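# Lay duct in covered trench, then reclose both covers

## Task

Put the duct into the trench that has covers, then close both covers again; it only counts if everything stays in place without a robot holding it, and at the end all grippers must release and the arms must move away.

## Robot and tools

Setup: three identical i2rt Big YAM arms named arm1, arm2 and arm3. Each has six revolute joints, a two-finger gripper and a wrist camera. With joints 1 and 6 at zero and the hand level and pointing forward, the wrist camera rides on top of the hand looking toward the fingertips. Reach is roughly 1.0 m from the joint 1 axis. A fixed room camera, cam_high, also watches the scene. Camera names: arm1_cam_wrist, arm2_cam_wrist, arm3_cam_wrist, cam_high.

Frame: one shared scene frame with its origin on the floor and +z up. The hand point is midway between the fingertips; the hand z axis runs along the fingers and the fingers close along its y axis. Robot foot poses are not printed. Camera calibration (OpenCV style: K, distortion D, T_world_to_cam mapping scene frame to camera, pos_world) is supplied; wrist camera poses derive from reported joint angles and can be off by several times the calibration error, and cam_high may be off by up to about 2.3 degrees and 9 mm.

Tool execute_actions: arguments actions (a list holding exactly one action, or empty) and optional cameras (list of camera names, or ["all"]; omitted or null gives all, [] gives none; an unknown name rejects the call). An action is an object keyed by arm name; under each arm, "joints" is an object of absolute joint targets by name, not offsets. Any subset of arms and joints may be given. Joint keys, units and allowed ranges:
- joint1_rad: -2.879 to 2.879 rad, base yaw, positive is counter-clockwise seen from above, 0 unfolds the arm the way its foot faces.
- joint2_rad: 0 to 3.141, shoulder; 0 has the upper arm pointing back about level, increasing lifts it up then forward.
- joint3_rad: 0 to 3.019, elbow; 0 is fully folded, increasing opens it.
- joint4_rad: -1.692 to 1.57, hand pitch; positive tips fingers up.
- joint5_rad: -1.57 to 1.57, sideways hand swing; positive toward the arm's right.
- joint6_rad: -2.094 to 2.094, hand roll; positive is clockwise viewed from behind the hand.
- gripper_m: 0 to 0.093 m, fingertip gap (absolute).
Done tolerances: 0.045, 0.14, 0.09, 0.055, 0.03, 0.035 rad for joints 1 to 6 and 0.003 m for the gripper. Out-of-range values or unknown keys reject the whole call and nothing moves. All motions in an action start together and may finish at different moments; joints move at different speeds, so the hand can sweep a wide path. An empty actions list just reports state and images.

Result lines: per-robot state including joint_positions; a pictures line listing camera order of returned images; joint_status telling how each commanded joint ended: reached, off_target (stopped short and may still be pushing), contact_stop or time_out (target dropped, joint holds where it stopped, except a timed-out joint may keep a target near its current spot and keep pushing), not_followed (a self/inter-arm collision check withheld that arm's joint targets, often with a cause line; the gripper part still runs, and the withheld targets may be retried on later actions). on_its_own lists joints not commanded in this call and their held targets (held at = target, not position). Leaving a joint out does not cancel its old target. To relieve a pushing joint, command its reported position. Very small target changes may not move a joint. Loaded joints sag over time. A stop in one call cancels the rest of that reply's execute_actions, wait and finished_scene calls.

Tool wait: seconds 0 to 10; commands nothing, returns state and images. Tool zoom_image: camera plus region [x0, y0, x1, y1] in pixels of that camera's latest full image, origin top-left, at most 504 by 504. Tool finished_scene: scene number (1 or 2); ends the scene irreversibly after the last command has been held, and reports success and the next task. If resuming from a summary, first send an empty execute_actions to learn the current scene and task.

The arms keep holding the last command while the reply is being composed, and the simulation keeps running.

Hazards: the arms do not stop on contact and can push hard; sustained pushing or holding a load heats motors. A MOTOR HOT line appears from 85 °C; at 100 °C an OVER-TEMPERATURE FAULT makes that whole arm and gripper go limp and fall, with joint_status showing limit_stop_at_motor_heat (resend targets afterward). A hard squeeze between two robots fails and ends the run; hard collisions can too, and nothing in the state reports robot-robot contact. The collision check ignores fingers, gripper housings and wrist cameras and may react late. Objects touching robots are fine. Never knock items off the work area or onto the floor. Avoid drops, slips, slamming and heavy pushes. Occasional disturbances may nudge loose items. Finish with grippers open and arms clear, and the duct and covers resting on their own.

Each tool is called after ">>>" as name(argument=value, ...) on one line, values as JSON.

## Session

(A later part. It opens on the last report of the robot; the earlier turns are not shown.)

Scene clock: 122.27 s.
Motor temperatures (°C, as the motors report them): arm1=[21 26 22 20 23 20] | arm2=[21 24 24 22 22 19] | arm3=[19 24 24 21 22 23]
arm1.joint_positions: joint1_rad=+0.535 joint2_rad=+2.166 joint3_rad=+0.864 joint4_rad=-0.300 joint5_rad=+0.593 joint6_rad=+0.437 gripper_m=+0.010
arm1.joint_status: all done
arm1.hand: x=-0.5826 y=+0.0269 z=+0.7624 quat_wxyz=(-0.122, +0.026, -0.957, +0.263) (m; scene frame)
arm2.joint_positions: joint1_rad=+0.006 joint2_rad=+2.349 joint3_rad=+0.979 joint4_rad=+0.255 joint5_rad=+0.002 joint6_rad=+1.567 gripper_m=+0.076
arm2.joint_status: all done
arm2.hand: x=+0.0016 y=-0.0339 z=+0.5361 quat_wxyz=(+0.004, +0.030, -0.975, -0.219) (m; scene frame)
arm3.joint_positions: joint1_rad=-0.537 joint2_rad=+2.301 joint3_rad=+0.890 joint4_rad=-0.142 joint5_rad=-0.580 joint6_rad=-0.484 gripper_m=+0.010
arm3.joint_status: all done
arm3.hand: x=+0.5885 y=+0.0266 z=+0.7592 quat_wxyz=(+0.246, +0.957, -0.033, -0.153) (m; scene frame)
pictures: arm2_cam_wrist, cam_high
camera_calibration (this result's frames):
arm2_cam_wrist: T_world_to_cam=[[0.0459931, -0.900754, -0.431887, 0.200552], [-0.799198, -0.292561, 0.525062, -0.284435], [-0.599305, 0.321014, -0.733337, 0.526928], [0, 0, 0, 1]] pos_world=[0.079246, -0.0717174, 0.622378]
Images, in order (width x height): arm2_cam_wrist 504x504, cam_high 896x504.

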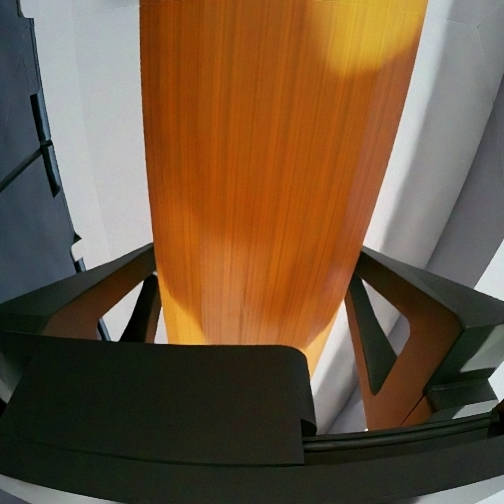

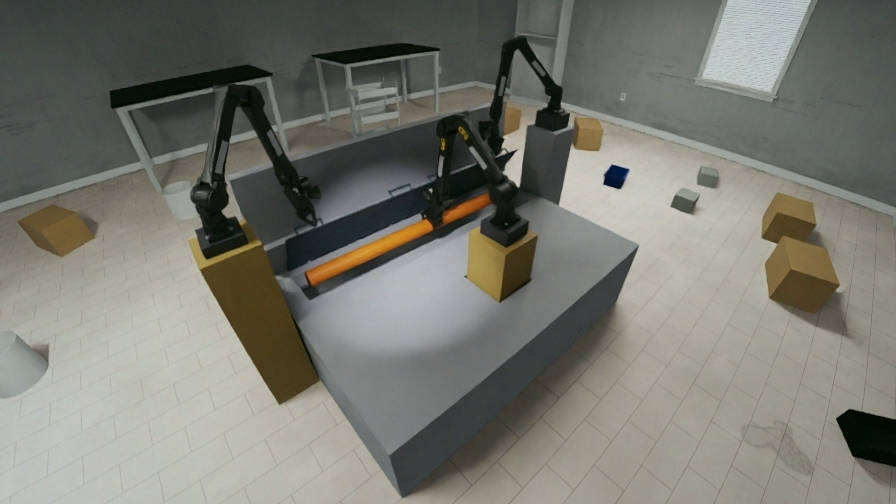

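>>> execute_actions(actions=[{"arm2":{"joints":{"joint2_rad":2.6,"joint3_rad":1.166,"joint4_rad":0.44}}}], cameras=["arm2_cam_wrist","cam_high"])

>>> zoom_image(camera="cam_high", region=[230, 130, 580, 330])

Scene clock: 128.73 s.
Motor temperatures (°C, as the motors report them): arm1=[21 26 22 20 23 20] | arm2=[21 26 24 22 22 19] | arm3=[19 24 24 21 23 23]
arm1.joint_positions: joint1_rad=+0.535 joint2_rad=+2.166 joint3_rad=+0.864 joint4_rad=-0.300 joint5_rad=+0.593 joint6_rad=+0.437 gripper_m=+0.010
arm1.joint_status: not commanded
arm1.hand: x=-0.5826 y=+0.0269 z=+0.7624 quat_wxyz=(-0.122, +0.026, -0.957, +0.263) (m; scene frame)
arm2.joint_positions: joint1_rad=+0.006 joint2_rad=+2.694 joint3_rad=+1.145 joint4_rad=+0.394 joint5_rad=+0.002 joint6_rad=+1.566 gripper_m=+0.076
arm2.joint_status: all done
arm2.hand: x=+0.0031 y=-0.0557 z=+0.4056 quat_wxyz=(+0.003, +0.030, -0.979, -0.200) (m; scene frame)
arm3.joint_positions: joint1_rad=-0.537 joint2_rad=+2.301 joint3_rad=+0.890 joint4_rad=-0.142 joint5_rad=-0.580 joint6_rad=-0.484 gripper_m=+0.010
arm3.joint_status: not commanded
arm3.hand: x=+0.5885 y=+0.0266 z=+0.7592 quat_wxyz=(+0.246, +0.957, -0.033, -0.153) (m; scene frame)
pictures: arm2_cam_wrist, cam_high
camera_calibration (this result's frames):
arm2_cam_wrist: T_world_to_cam=[[0.0476154, -0.91681, -0.396475, 0.109252], [-0.800367, -0.272497, 0.534002, -0.223606], [-0.597616, 0.291899, -0.74676, 0.442924], [0, 0, 0, 1]] pos_world=[0.08053, -0.0900577, 0.493479]
Images, in order (width x height): arm2_cam_wrist 504x504, cam_high 896x504.

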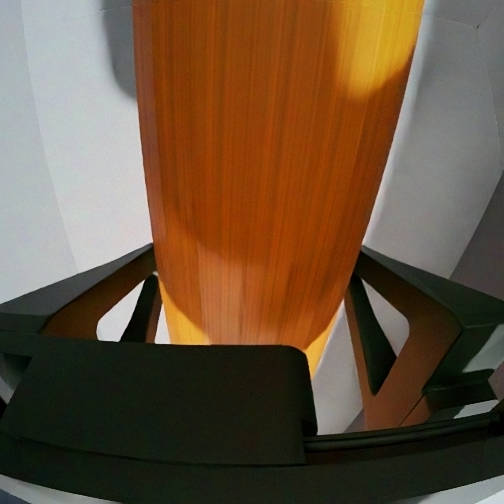

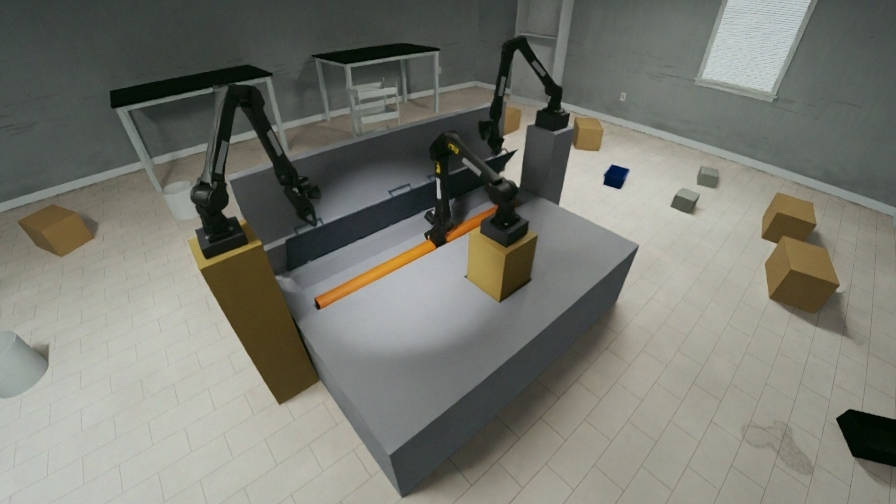

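Region (230, 130, 580, 330) of cam_high's 896x504 image, scaled by 1.440, with more detail than that image has; it fills the top 288 rows of this view, and the rest is white.

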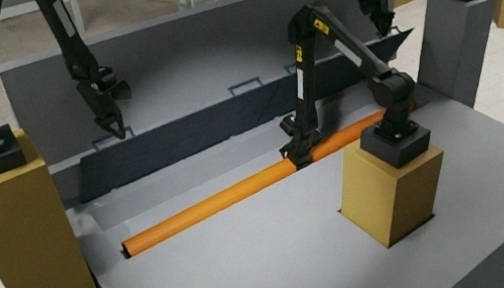

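Still hanging; lower more and forward.

>>> execute_actions(actions=[{"arm2":{"joints":{"joint2_rad":2.72,"joint3_rad":1.33,"joint4_rad":0.4}}}], cameras=["cam_high"])

Scene clock: 135.27 s.
Motor temperatures (°C, as the motors report them): arm1=[21 26 22 20 23 20] | arm2=[21 27 24 22 22 19] | arm3=[19 25 24 21 23 23]
arm1.joint_positions: joint1_rad=+0.535 joint2_rad=+2.166 joint3_rad=+0.864 joint4_rad=-0.300 joint5_rad=+0.593 joint6_rad=+0.437 gripper_m=+0.010
arm1.joint_status: not commanded
arm1.hand: x=-0.5826 y=+0.0269 z=+0.7624 quat_wxyz=(-0.122, +0.026, -0.957, +0.263) (m; scene frame)
arm2.joint_positions: joint1_rad=+0.006 joint2_rad=+2.763 joint3_rad=+1.297 joint4_rad=+0.382 joint5_rad=+0.001 joint6_rad=+1.571 gripper_m=+0.075
arm2.joint_status: all done
arm2.hand: x=+0.0000 y=-0.0030 z=+0.3885 quat_wxyz=(+0.005, +0.028, -0.972, -0.234) (m; scene frame)
arm3.joint_positions: joint1_rad=-0.537 joint2_rad=+2.301 joint3_rad=+0.890 joint4_rad=-0.142 joint5_rad=-0.580 joint6_rad=-0.484 gripper_m=+0.010
arm3.joint_status: not commanded
arm3.hand: x=+0.5885 y=+0.0266 z=+0.7592 quat_wxyz=(+0.246, +0.957, -0.033, -0.153) (m; scene frame)
pictures: cam_high
Images, in order (width x height): cam_high 896x504.

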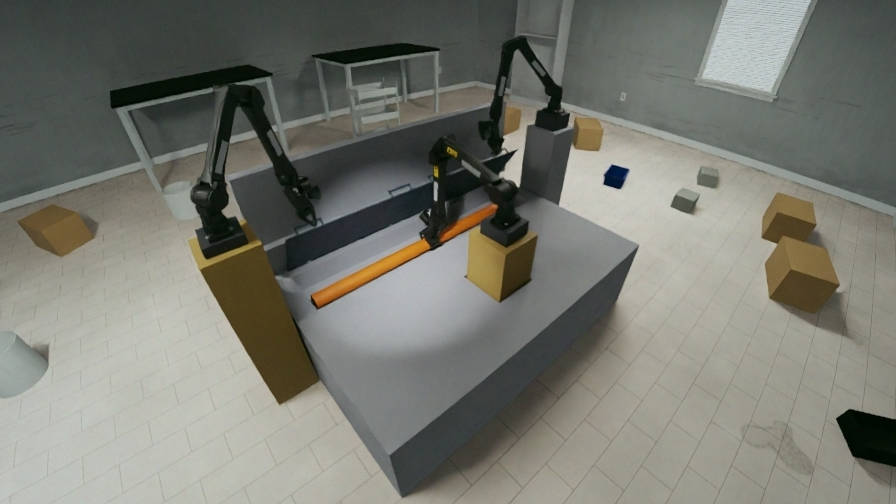

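Sag dropped, so it's on the floor. Release, retreat, then close in steps.

>>> execute_actions(actions=[{"arm2":{"joints":{"gripper_m":0.093}}}], cameras=[])

>>> execute_actions(actions=[{"arm2":{"joints":{"joint2_rad":2.4,"joint3_rad":1.0,"joint4_rad":0.35}}}], cameras=[])

>>> execute_actions(actions=[{"arm2":{"joints":{"joint2_rad":1.8,"joint3_rad":0.5,"joint4_rad":-0.3}}}], cameras=[])

>>> execute_actions(actions=[{"arm1":{"joints":{"joint1_rad":0.177,"joint2_rad":2.255,"joint3_rad":0.891,"joint4_rad":-0.21,"joint5_rad":0.3,"joint6_rad":0.11}},"arm3":{"joints":{"joint1_rad":-0.17,"joint2_rad":2.398,"joint3_rad":0.873,"joint4_rad":-0.045,"joint5_rad":-0.3,"joint6_rad":-0.16}}}], cameras=[])

>>> execute_actions(actions=[{"arm1":{"joints":{"joint1_rad":-0.123,"joint2_rad":2.545,"joint3_rad":1.041,"joint4_rad":-0.07,"joint5_rad":0,"joint6_rad":-0.19}},"arm3":{"joints":{"joint1_rad":0.14,"joint2_rad":2.688,"joint3_rad":1.047,"joint4_rad":0.07,"joint5_rad":0,"joint6_rad":0.15}}}], cameras=[])

>>> execute_actions(actions=[{"arm1":{"joints":{"joint1_rad":-0.21,"joint2_rad":2.8,"joint3_rad":1.24,"joint4_rad":0.015,"joint6_rad":-0.26}},"arm3":{"joints":{"joint1_rad":0.205,"joint2_rad":2.94,"joint3_rad":1.32,"joint4_rad":0.08,"joint6_rad":0.2}}}], cameras=["cam_high"])

Scene clock: 147.60 s.
Motor temperatures (°C, as the motors report them): arm1=[21 26 22 20 23 20] | arm2=[21 28 24 22 22 19] | arm3=[19 25 24 21 24 23]
arm1.joint_positions: joint1_rad=+0.535 joint2_rad=+2.166 joint3_rad=+0.864 joint4_rad=-0.300 joint5_rad=+0.593 joint6_rad=+0.437 gripper_m=+0.010
arm1.joint_status: not commanded
arm1.hand: x=-0.5826 y=+0.0269 z=+0.7624 quat_wxyz=(-0.122, +0.026, -0.957, +0.263) (m; scene frame)
arm2.joint_positions: joint1_rad=+0.006 joint2_rad=+2.752 joint3_rad=+1.314 joint4_rad=+0.382 joint5_rad=+0.001 joint6_rad=+1.571 gripper_m=+0.093
arm2.joint_status: all done
arm2.hand: x=-0.0009 y=+0.0133 z=+0.3971 quat_wxyz=(+0.006, +0.028, -0.968, -0.248) (m; scene frame)
arm3.joint_positions: joint1_rad=-0.537 joint2_rad=+2.301 joint3_rad=+0.890 joint4_rad=-0.142 joint5_rad=-0.580 joint6_rad=-0.484 gripper_m=+0.010
arm3.joint_status: not commanded
arm3.hand: x=+0.5885 y=+0.0266 z=+0.7592 quat_wxyz=(+0.246, +0.957, -0.033, -0.153) (m; scene frame)
pictures: none
No camera images: the call's "cameras" was empty. Leave "cameras" out to get every camera's image.

Scene clock: 148.77 s.
Motor temperatures (°C, as the motors report them): arm1=[21 26 22 20 23 20] | arm2=[21 28 24 22 22 19] | arm3=[19 25 24 21 24 23]
arm1.joint_positions: joint1_rad=+0.535 joint2_rad=+2.166 joint3_rad=+0.864 joint4_rad=-0.300 joint5_rad=+0.593 joint6_rad=+0.437 gripper_m=+0.010
arm1.joint_status: not commanded
arm1.hand: x=-0.5826 y=+0.0269 z=+0.7624 quat_wxyz=(-0.122, +0.026, -0.957, +0.263) (m; scene frame)
arm2.joint_positions: joint1_rad=+0.006 joint2_rad=+2.404 joint3_rad=+1.004 joint4_rad=+0.362 joint5_rad=+0.001 joint6_rad=+1.571 gripper_m=+0.093
arm2.joint_status: all done
arm2.hand: x=+0.0006 y=-0.0169 z=+0.5253 quat_wxyz=(+0.006, +0.028, -0.966, -0.256) (m; scene frame)
arm3.joint_positions: joint1_rad=-0.537 joint2_rad=+2.301 joint3_rad=+0.890 joint4_rad=-0.142 joint5_rad=-0.580 joint6_rad=-0.484 gripper_m=+0.010
arm3.joint_status: not commanded
arm3.hand: x=+0.5885 y=+0.0266 z=+0.7592 quat_wxyz=(+0.246, +0.957, -0.033, -0.153) (m; scene frame)
pictures: none
No camera images: the call's "cameras" was empty. Leave "cameras" out to get every camera's image.

Scene clock: 150.10 s.
Motor temperatures (°C, as the motors report them): arm1=[21 26 22 20 23 20] | arm2=[21 28 24 22 22 19] | arm3=[19 25 24 21 24 23]
arm1.joint_positions: joint1_rad=+0.535 joint2_rad=+2.166 joint3_rad=+0.864 joint4_rad=-0.300 joint5_rad=+0.593 joint6_rad=+0.437 gripper_m=+0.010
arm1.joint_status: not commanded
arm1.hand: x=-0.5826 y=+0.0269 z=+0.7624 quat_wxyz=(-0.122, +0.026, -0.957, +0.263) (m; scene frame)
arm2.joint_positions: joint1_rad=+0.006 joint2_rad=+1.818 joint3_rad=+0.499 joint4_rad=-0.285 joint5_rad=+0.001 joint6_rad=+1.571 gripper_m=+0.093
arm2.joint_status: all done
arm2.hand: x=+0.0157 y=-0.2851 z=+0.6480 quat_wxyz=(-0.002, +0.029, -0.999, +0.024) (m; scene frame)
arm3.joint_positions: joint1_rad=-0.537 joint2_rad=+2.301 joint3_rad=+0.890 joint4_rad=-0.142 joint5_rad=-0.580 joint6_rad=-0.484 gripper_m=+0.010
arm3.joint_status: not commanded
arm3.hand: x=+0.5885 y=+0.0266 z=+0.7592 quat_wxyz=(+0.246, +0.957, -0.033, -0.153) (m; scene frame)
pictures: none
No camera images: the call's "cameras" was empty. Leave "cameras" out to get every camera's image.

Scene clock: 151.17 s.
Motor temperatures (°C, as the motors report them): arm1=[21 26 22 20 23 20] | arm2=[21 28 24 22 22 19] | arm3=[19 25 24 21 24 23]
arm1.joint_positions: joint1_rad=+0.157 joint2_rad=+2.324 joint3_rad=+0.902 joint4_rad=-0.179 joint5_rad=+0.301 joint6_rad=+0.117 gripper_m=+0.010
arm1.joint_status: all done
arm1.hand: x=-0.5840 y=-0.0767 z=+0.6846 quat_wxyz=(-0.007, -0.002, -0.989, +0.145) (m; scene frame)
arm2.joint_positions: joint1_rad=+0.006 joint2_rad=+1.818 joint3_rad=+0.499 joint4_rad=-0.285 joint5_rad=+0.001 joint6_rad=+1.571 gripper_m=+0.093
arm2.joint_status: not commanded
arm2.hand: x=+0.0157 y=-0.2851 z=+0.6480 quat_wxyz=(-0.002, +0.029, -0.999, +0.024) (m; scene frame)
arm3.joint_positions: joint1_rad=-0.176 joint2_rad=+2.450 joint3_rad=+0.909 joint4_rad=-0.002 joint5_rad=-0.281 joint6_rad=-0.182 gripper_m=+0.010
arm3.joint_status: all done
arm3.hand: x=+0.5912 y=-0.0735 z=+0.6859 quat_wxyz=(+0.137, +0.990, -0.006, -0.044) (m; scene frame)
pictures: none
No camera images: the call's "cameras" was empty. Leave "cameras" out to get every camera's image.

Scene clock: 152.27 s.
Motor temperatures (°C, as the motors report them): arm1=[21 26 22 20 23 20] | arm2=[21 27 24 22 22 19] | arm3=[19 25 24 21 24 23]
arm1.joint_positions: joint1_rad=-0.153 joint2_rad=+2.621 joint3_rad=+1.077 joint4_rad=-0.035 joint5_rad=+0.009 joint6_rad=-0.199 gripper_m=+0.010
arm1.joint_status: all done
arm1.hand: x=-0.5823 y=-0.1463 z=+0.5713 quat_wxyz=(+0.000, -0.001, -1.000, -0.002) (m; scene frame)
arm2.joint_positions: joint1_rad=+0.006 joint2_rad=+1.818 joint3_rad=+0.499 joint4_rad=-0.285 joint5_rad=+0.001 joint6_rad=+1.571 gripper_m=+0.093
arm2.joint_status: not commanded
arm2.hand: x=+0.0157 y=-0.2851 z=+0.6480 quat_wxyz=(-0.002, +0.029, -0.999, +0.024) (m; scene frame)
arm3.joint_positions: joint1_rad=+0.139 joint2_rad=+2.738 joint3_rad=+1.092 joint4_rad=+0.110 joint5_rad=+0.010 joint6_rad=+0.127 gripper_m=+0.010
arm3.joint_status: all done
arm3.hand: x=+0.5926 y=-0.1435 z=+0.5777 quat_wxyz=(+0.000, +1.000, -0.005, -0.022) (m; scene frame)
pictures: none
No camera images: the call's "cameras" was empty. Leave "cameras" out to get every camera's image.

Scene clock: 153.17 s.
Motor temperatures (°C, as the motors report them): arm1=[21 26 22 20 23 20] | arm2=[21 27 24 22 22 19] | arm3=[19 25 24 21 23 23]
arm1.joint_positions: joint1_rad=-0.215 joint2_rad=+2.833 joint3_rad=+1.246 joint4_rad=+0.022 joint5_rad=-0.005 joint6_rad=-0.262 gripper_m=+0.010
arm1.joint_status: all done
arm1.hand: x=-0.5805 y=-0.1682 z=+0.4918 quat_wxyz=(-0.009, -0.001, -1.000, -0.008) (m; scene frame)
arm2.joint_positions: joint1_rad=+0.006 joint2_rad=+1.818 joint3_rad=+0.499 joint4_rad=-0.285 joint5_rad=+0.001 joint6_rad=+1.571 gripper_m=+0.093
arm2.joint_status: not commanded
arm2.hand: x=+0.0157 y=-0.2851 z=+0.6480 quat_wxyz=(-0.002, +0.029, -0.999, +0.024) (m; scene frame)
arm3.joint_positions: joint1_rad=+0.204 joint2_rad=+2.974 joint3_rad=+1.324 joint4_rad=+0.096 joint5_rad=+0.009 joint6_rad=+0.189 gripper_m=+0.010
arm3.joint_status: all done
arm3.hand: x=+0.5919 y=-0.1690 z=+0.4875 quat_wxyz=(+0.000, +1.000, -0.004, -0.013) (m; scene frame)
pictures: cam_high
Images, in order (width x height): cam_high 896x504.

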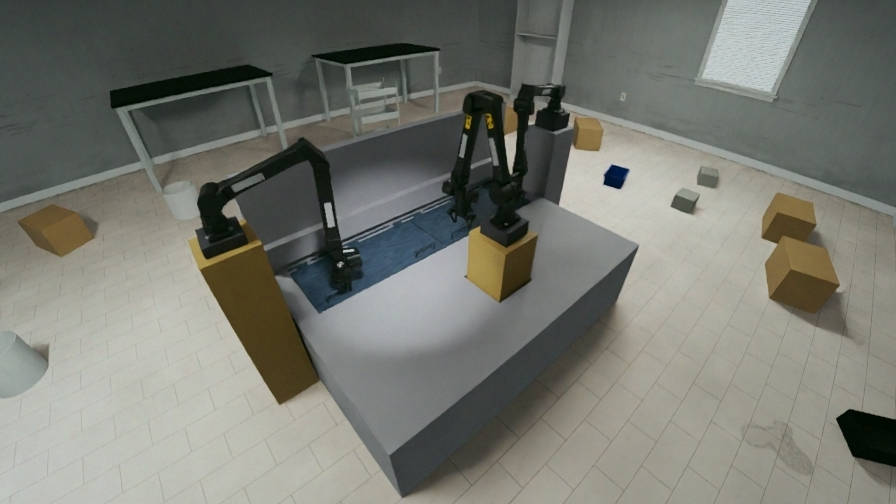

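>>> execute_actions(actions=[{"arm1":{"joints":{"gripper_m":0.07}},"arm3":{"joints":{"gripper_m":0.07}}}], cameras=[])

>>> execute_actions(actions=[{"arm1":{"joints":{"joint2_rad":2.5,"joint3_rad":1.0,"joint4_rad":-0.07}},"arm3":{"joints":{"joint2_rad":2.65,"joint3_rad":1.05,"joint4_rad":0.03}}}], cameras=[])

>>> finished_scene(scene=1)

Scene clock: 161.30 s.
Motor temperatures (°C, as the motors report them): arm1=[21 26 22 20 23 20] | arm2=[21 26 24 22 22 19] | arm3=[19 25 24 21 23 23]
arm1.joint_positions: joint1_rad=-0.215 joint2_rad=+2.815 joint3_rad=+1.243 joint4_rad=+0.021 joint5_rad=-0.005 joint6_rad=-0.262 gripper_m=+0.070
arm1.joint_status: all done
arm1.hand: x=-0.5728 y=-0.1705 z=+0.4988 quat_wxyz=(-0.015, -0.001, -1.000, -0.005) (m; scene frame)
arm2.joint_positions: joint1_rad=+0.006 joint2_rad=+1.818 joint3_rad=+0.499 joint4_rad=-0.285 joint5_rad=+0.001 joint6_rad=+1.571 gripper_m=+0.093
arm2.joint_status: not commanded
arm2.hand: x=+0.0157 y=-0.2851 z=+0.6480 quat_wxyz=(-0.002, +0.029, -0.999, +0.024) (m; scene frame)
arm3.joint_positions: joint1_rad=+0.204 joint2_rad=+2.956 joint3_rad=+1.324 joint4_rad=+0.087 joint5_rad=+0.003 joint6_rad=+0.189 gripper_m=+0.070
arm3.joint_status: all done
arm3.hand: x=+0.5838 y=-0.1714 z=+0.4941 quat_wxyz=(+0.003, +1.000, -0.004, -0.016) (m; scene frame)
pictures: none
No camera images: the call's "cameras" was empty. Leave "cameras" out to get every camera's image.

Scene clock: 162.50 s.
Motor temperatures (°C, as the motors report them): arm1=[21 26 22 20 23 20] | arm2=[21 26 24 22 22 19] | arm3=[19 25 24 21 23 23]
arm1.joint_positions: joint1_rad=-0.215 joint2_rad=+2.492 joint3_rad=+1.003 joint4_rad=-0.067 joint5_rad=-0.005 joint6_rad=-0.262 gripper_m=+0.070
arm1.joint_status: all done
arm1.hand: x=-0.5816 y=-0.1698 z=+0.6177 quat_wxyz=(-0.012, -0.001, -1.000, -0.006) (m; scene frame)
arm2.joint_positions: joint1_rad=+0.006 joint2_rad=+1.818 joint3_rad=+0.499 joint4_rad=-0.285 joint5_rad=+0.001 joint6_rad=+1.571 gripper_m=+0.093
arm2.joint_status: not commanded
arm2.hand: x=+0.0157 y=-0.2851 z=+0.6480 quat_wxyz=(-0.002, +0.029, -0.999, +0.024) (m; scene frame)
arm3.joint_positions: joint1_rad=+0.204 joint2_rad=+2.638 joint3_rad=+1.056 joint4_rad=+0.033 joint5_rad=+0.003 joint6_rad=+0.189 gripper_m=+0.070
arm3.joint_status: all done
arm3.hand: x=+0.5862 y=-0.1706 z=+0.6134 quat_wxyz=(+0.003, +1.000, -0.004, -0.014) (m; scene frame)
pictures: none
No camera images: the call's "cameras" was empty. Leave "cameras" out to get every camera's image.

The scene is finished: the task was done.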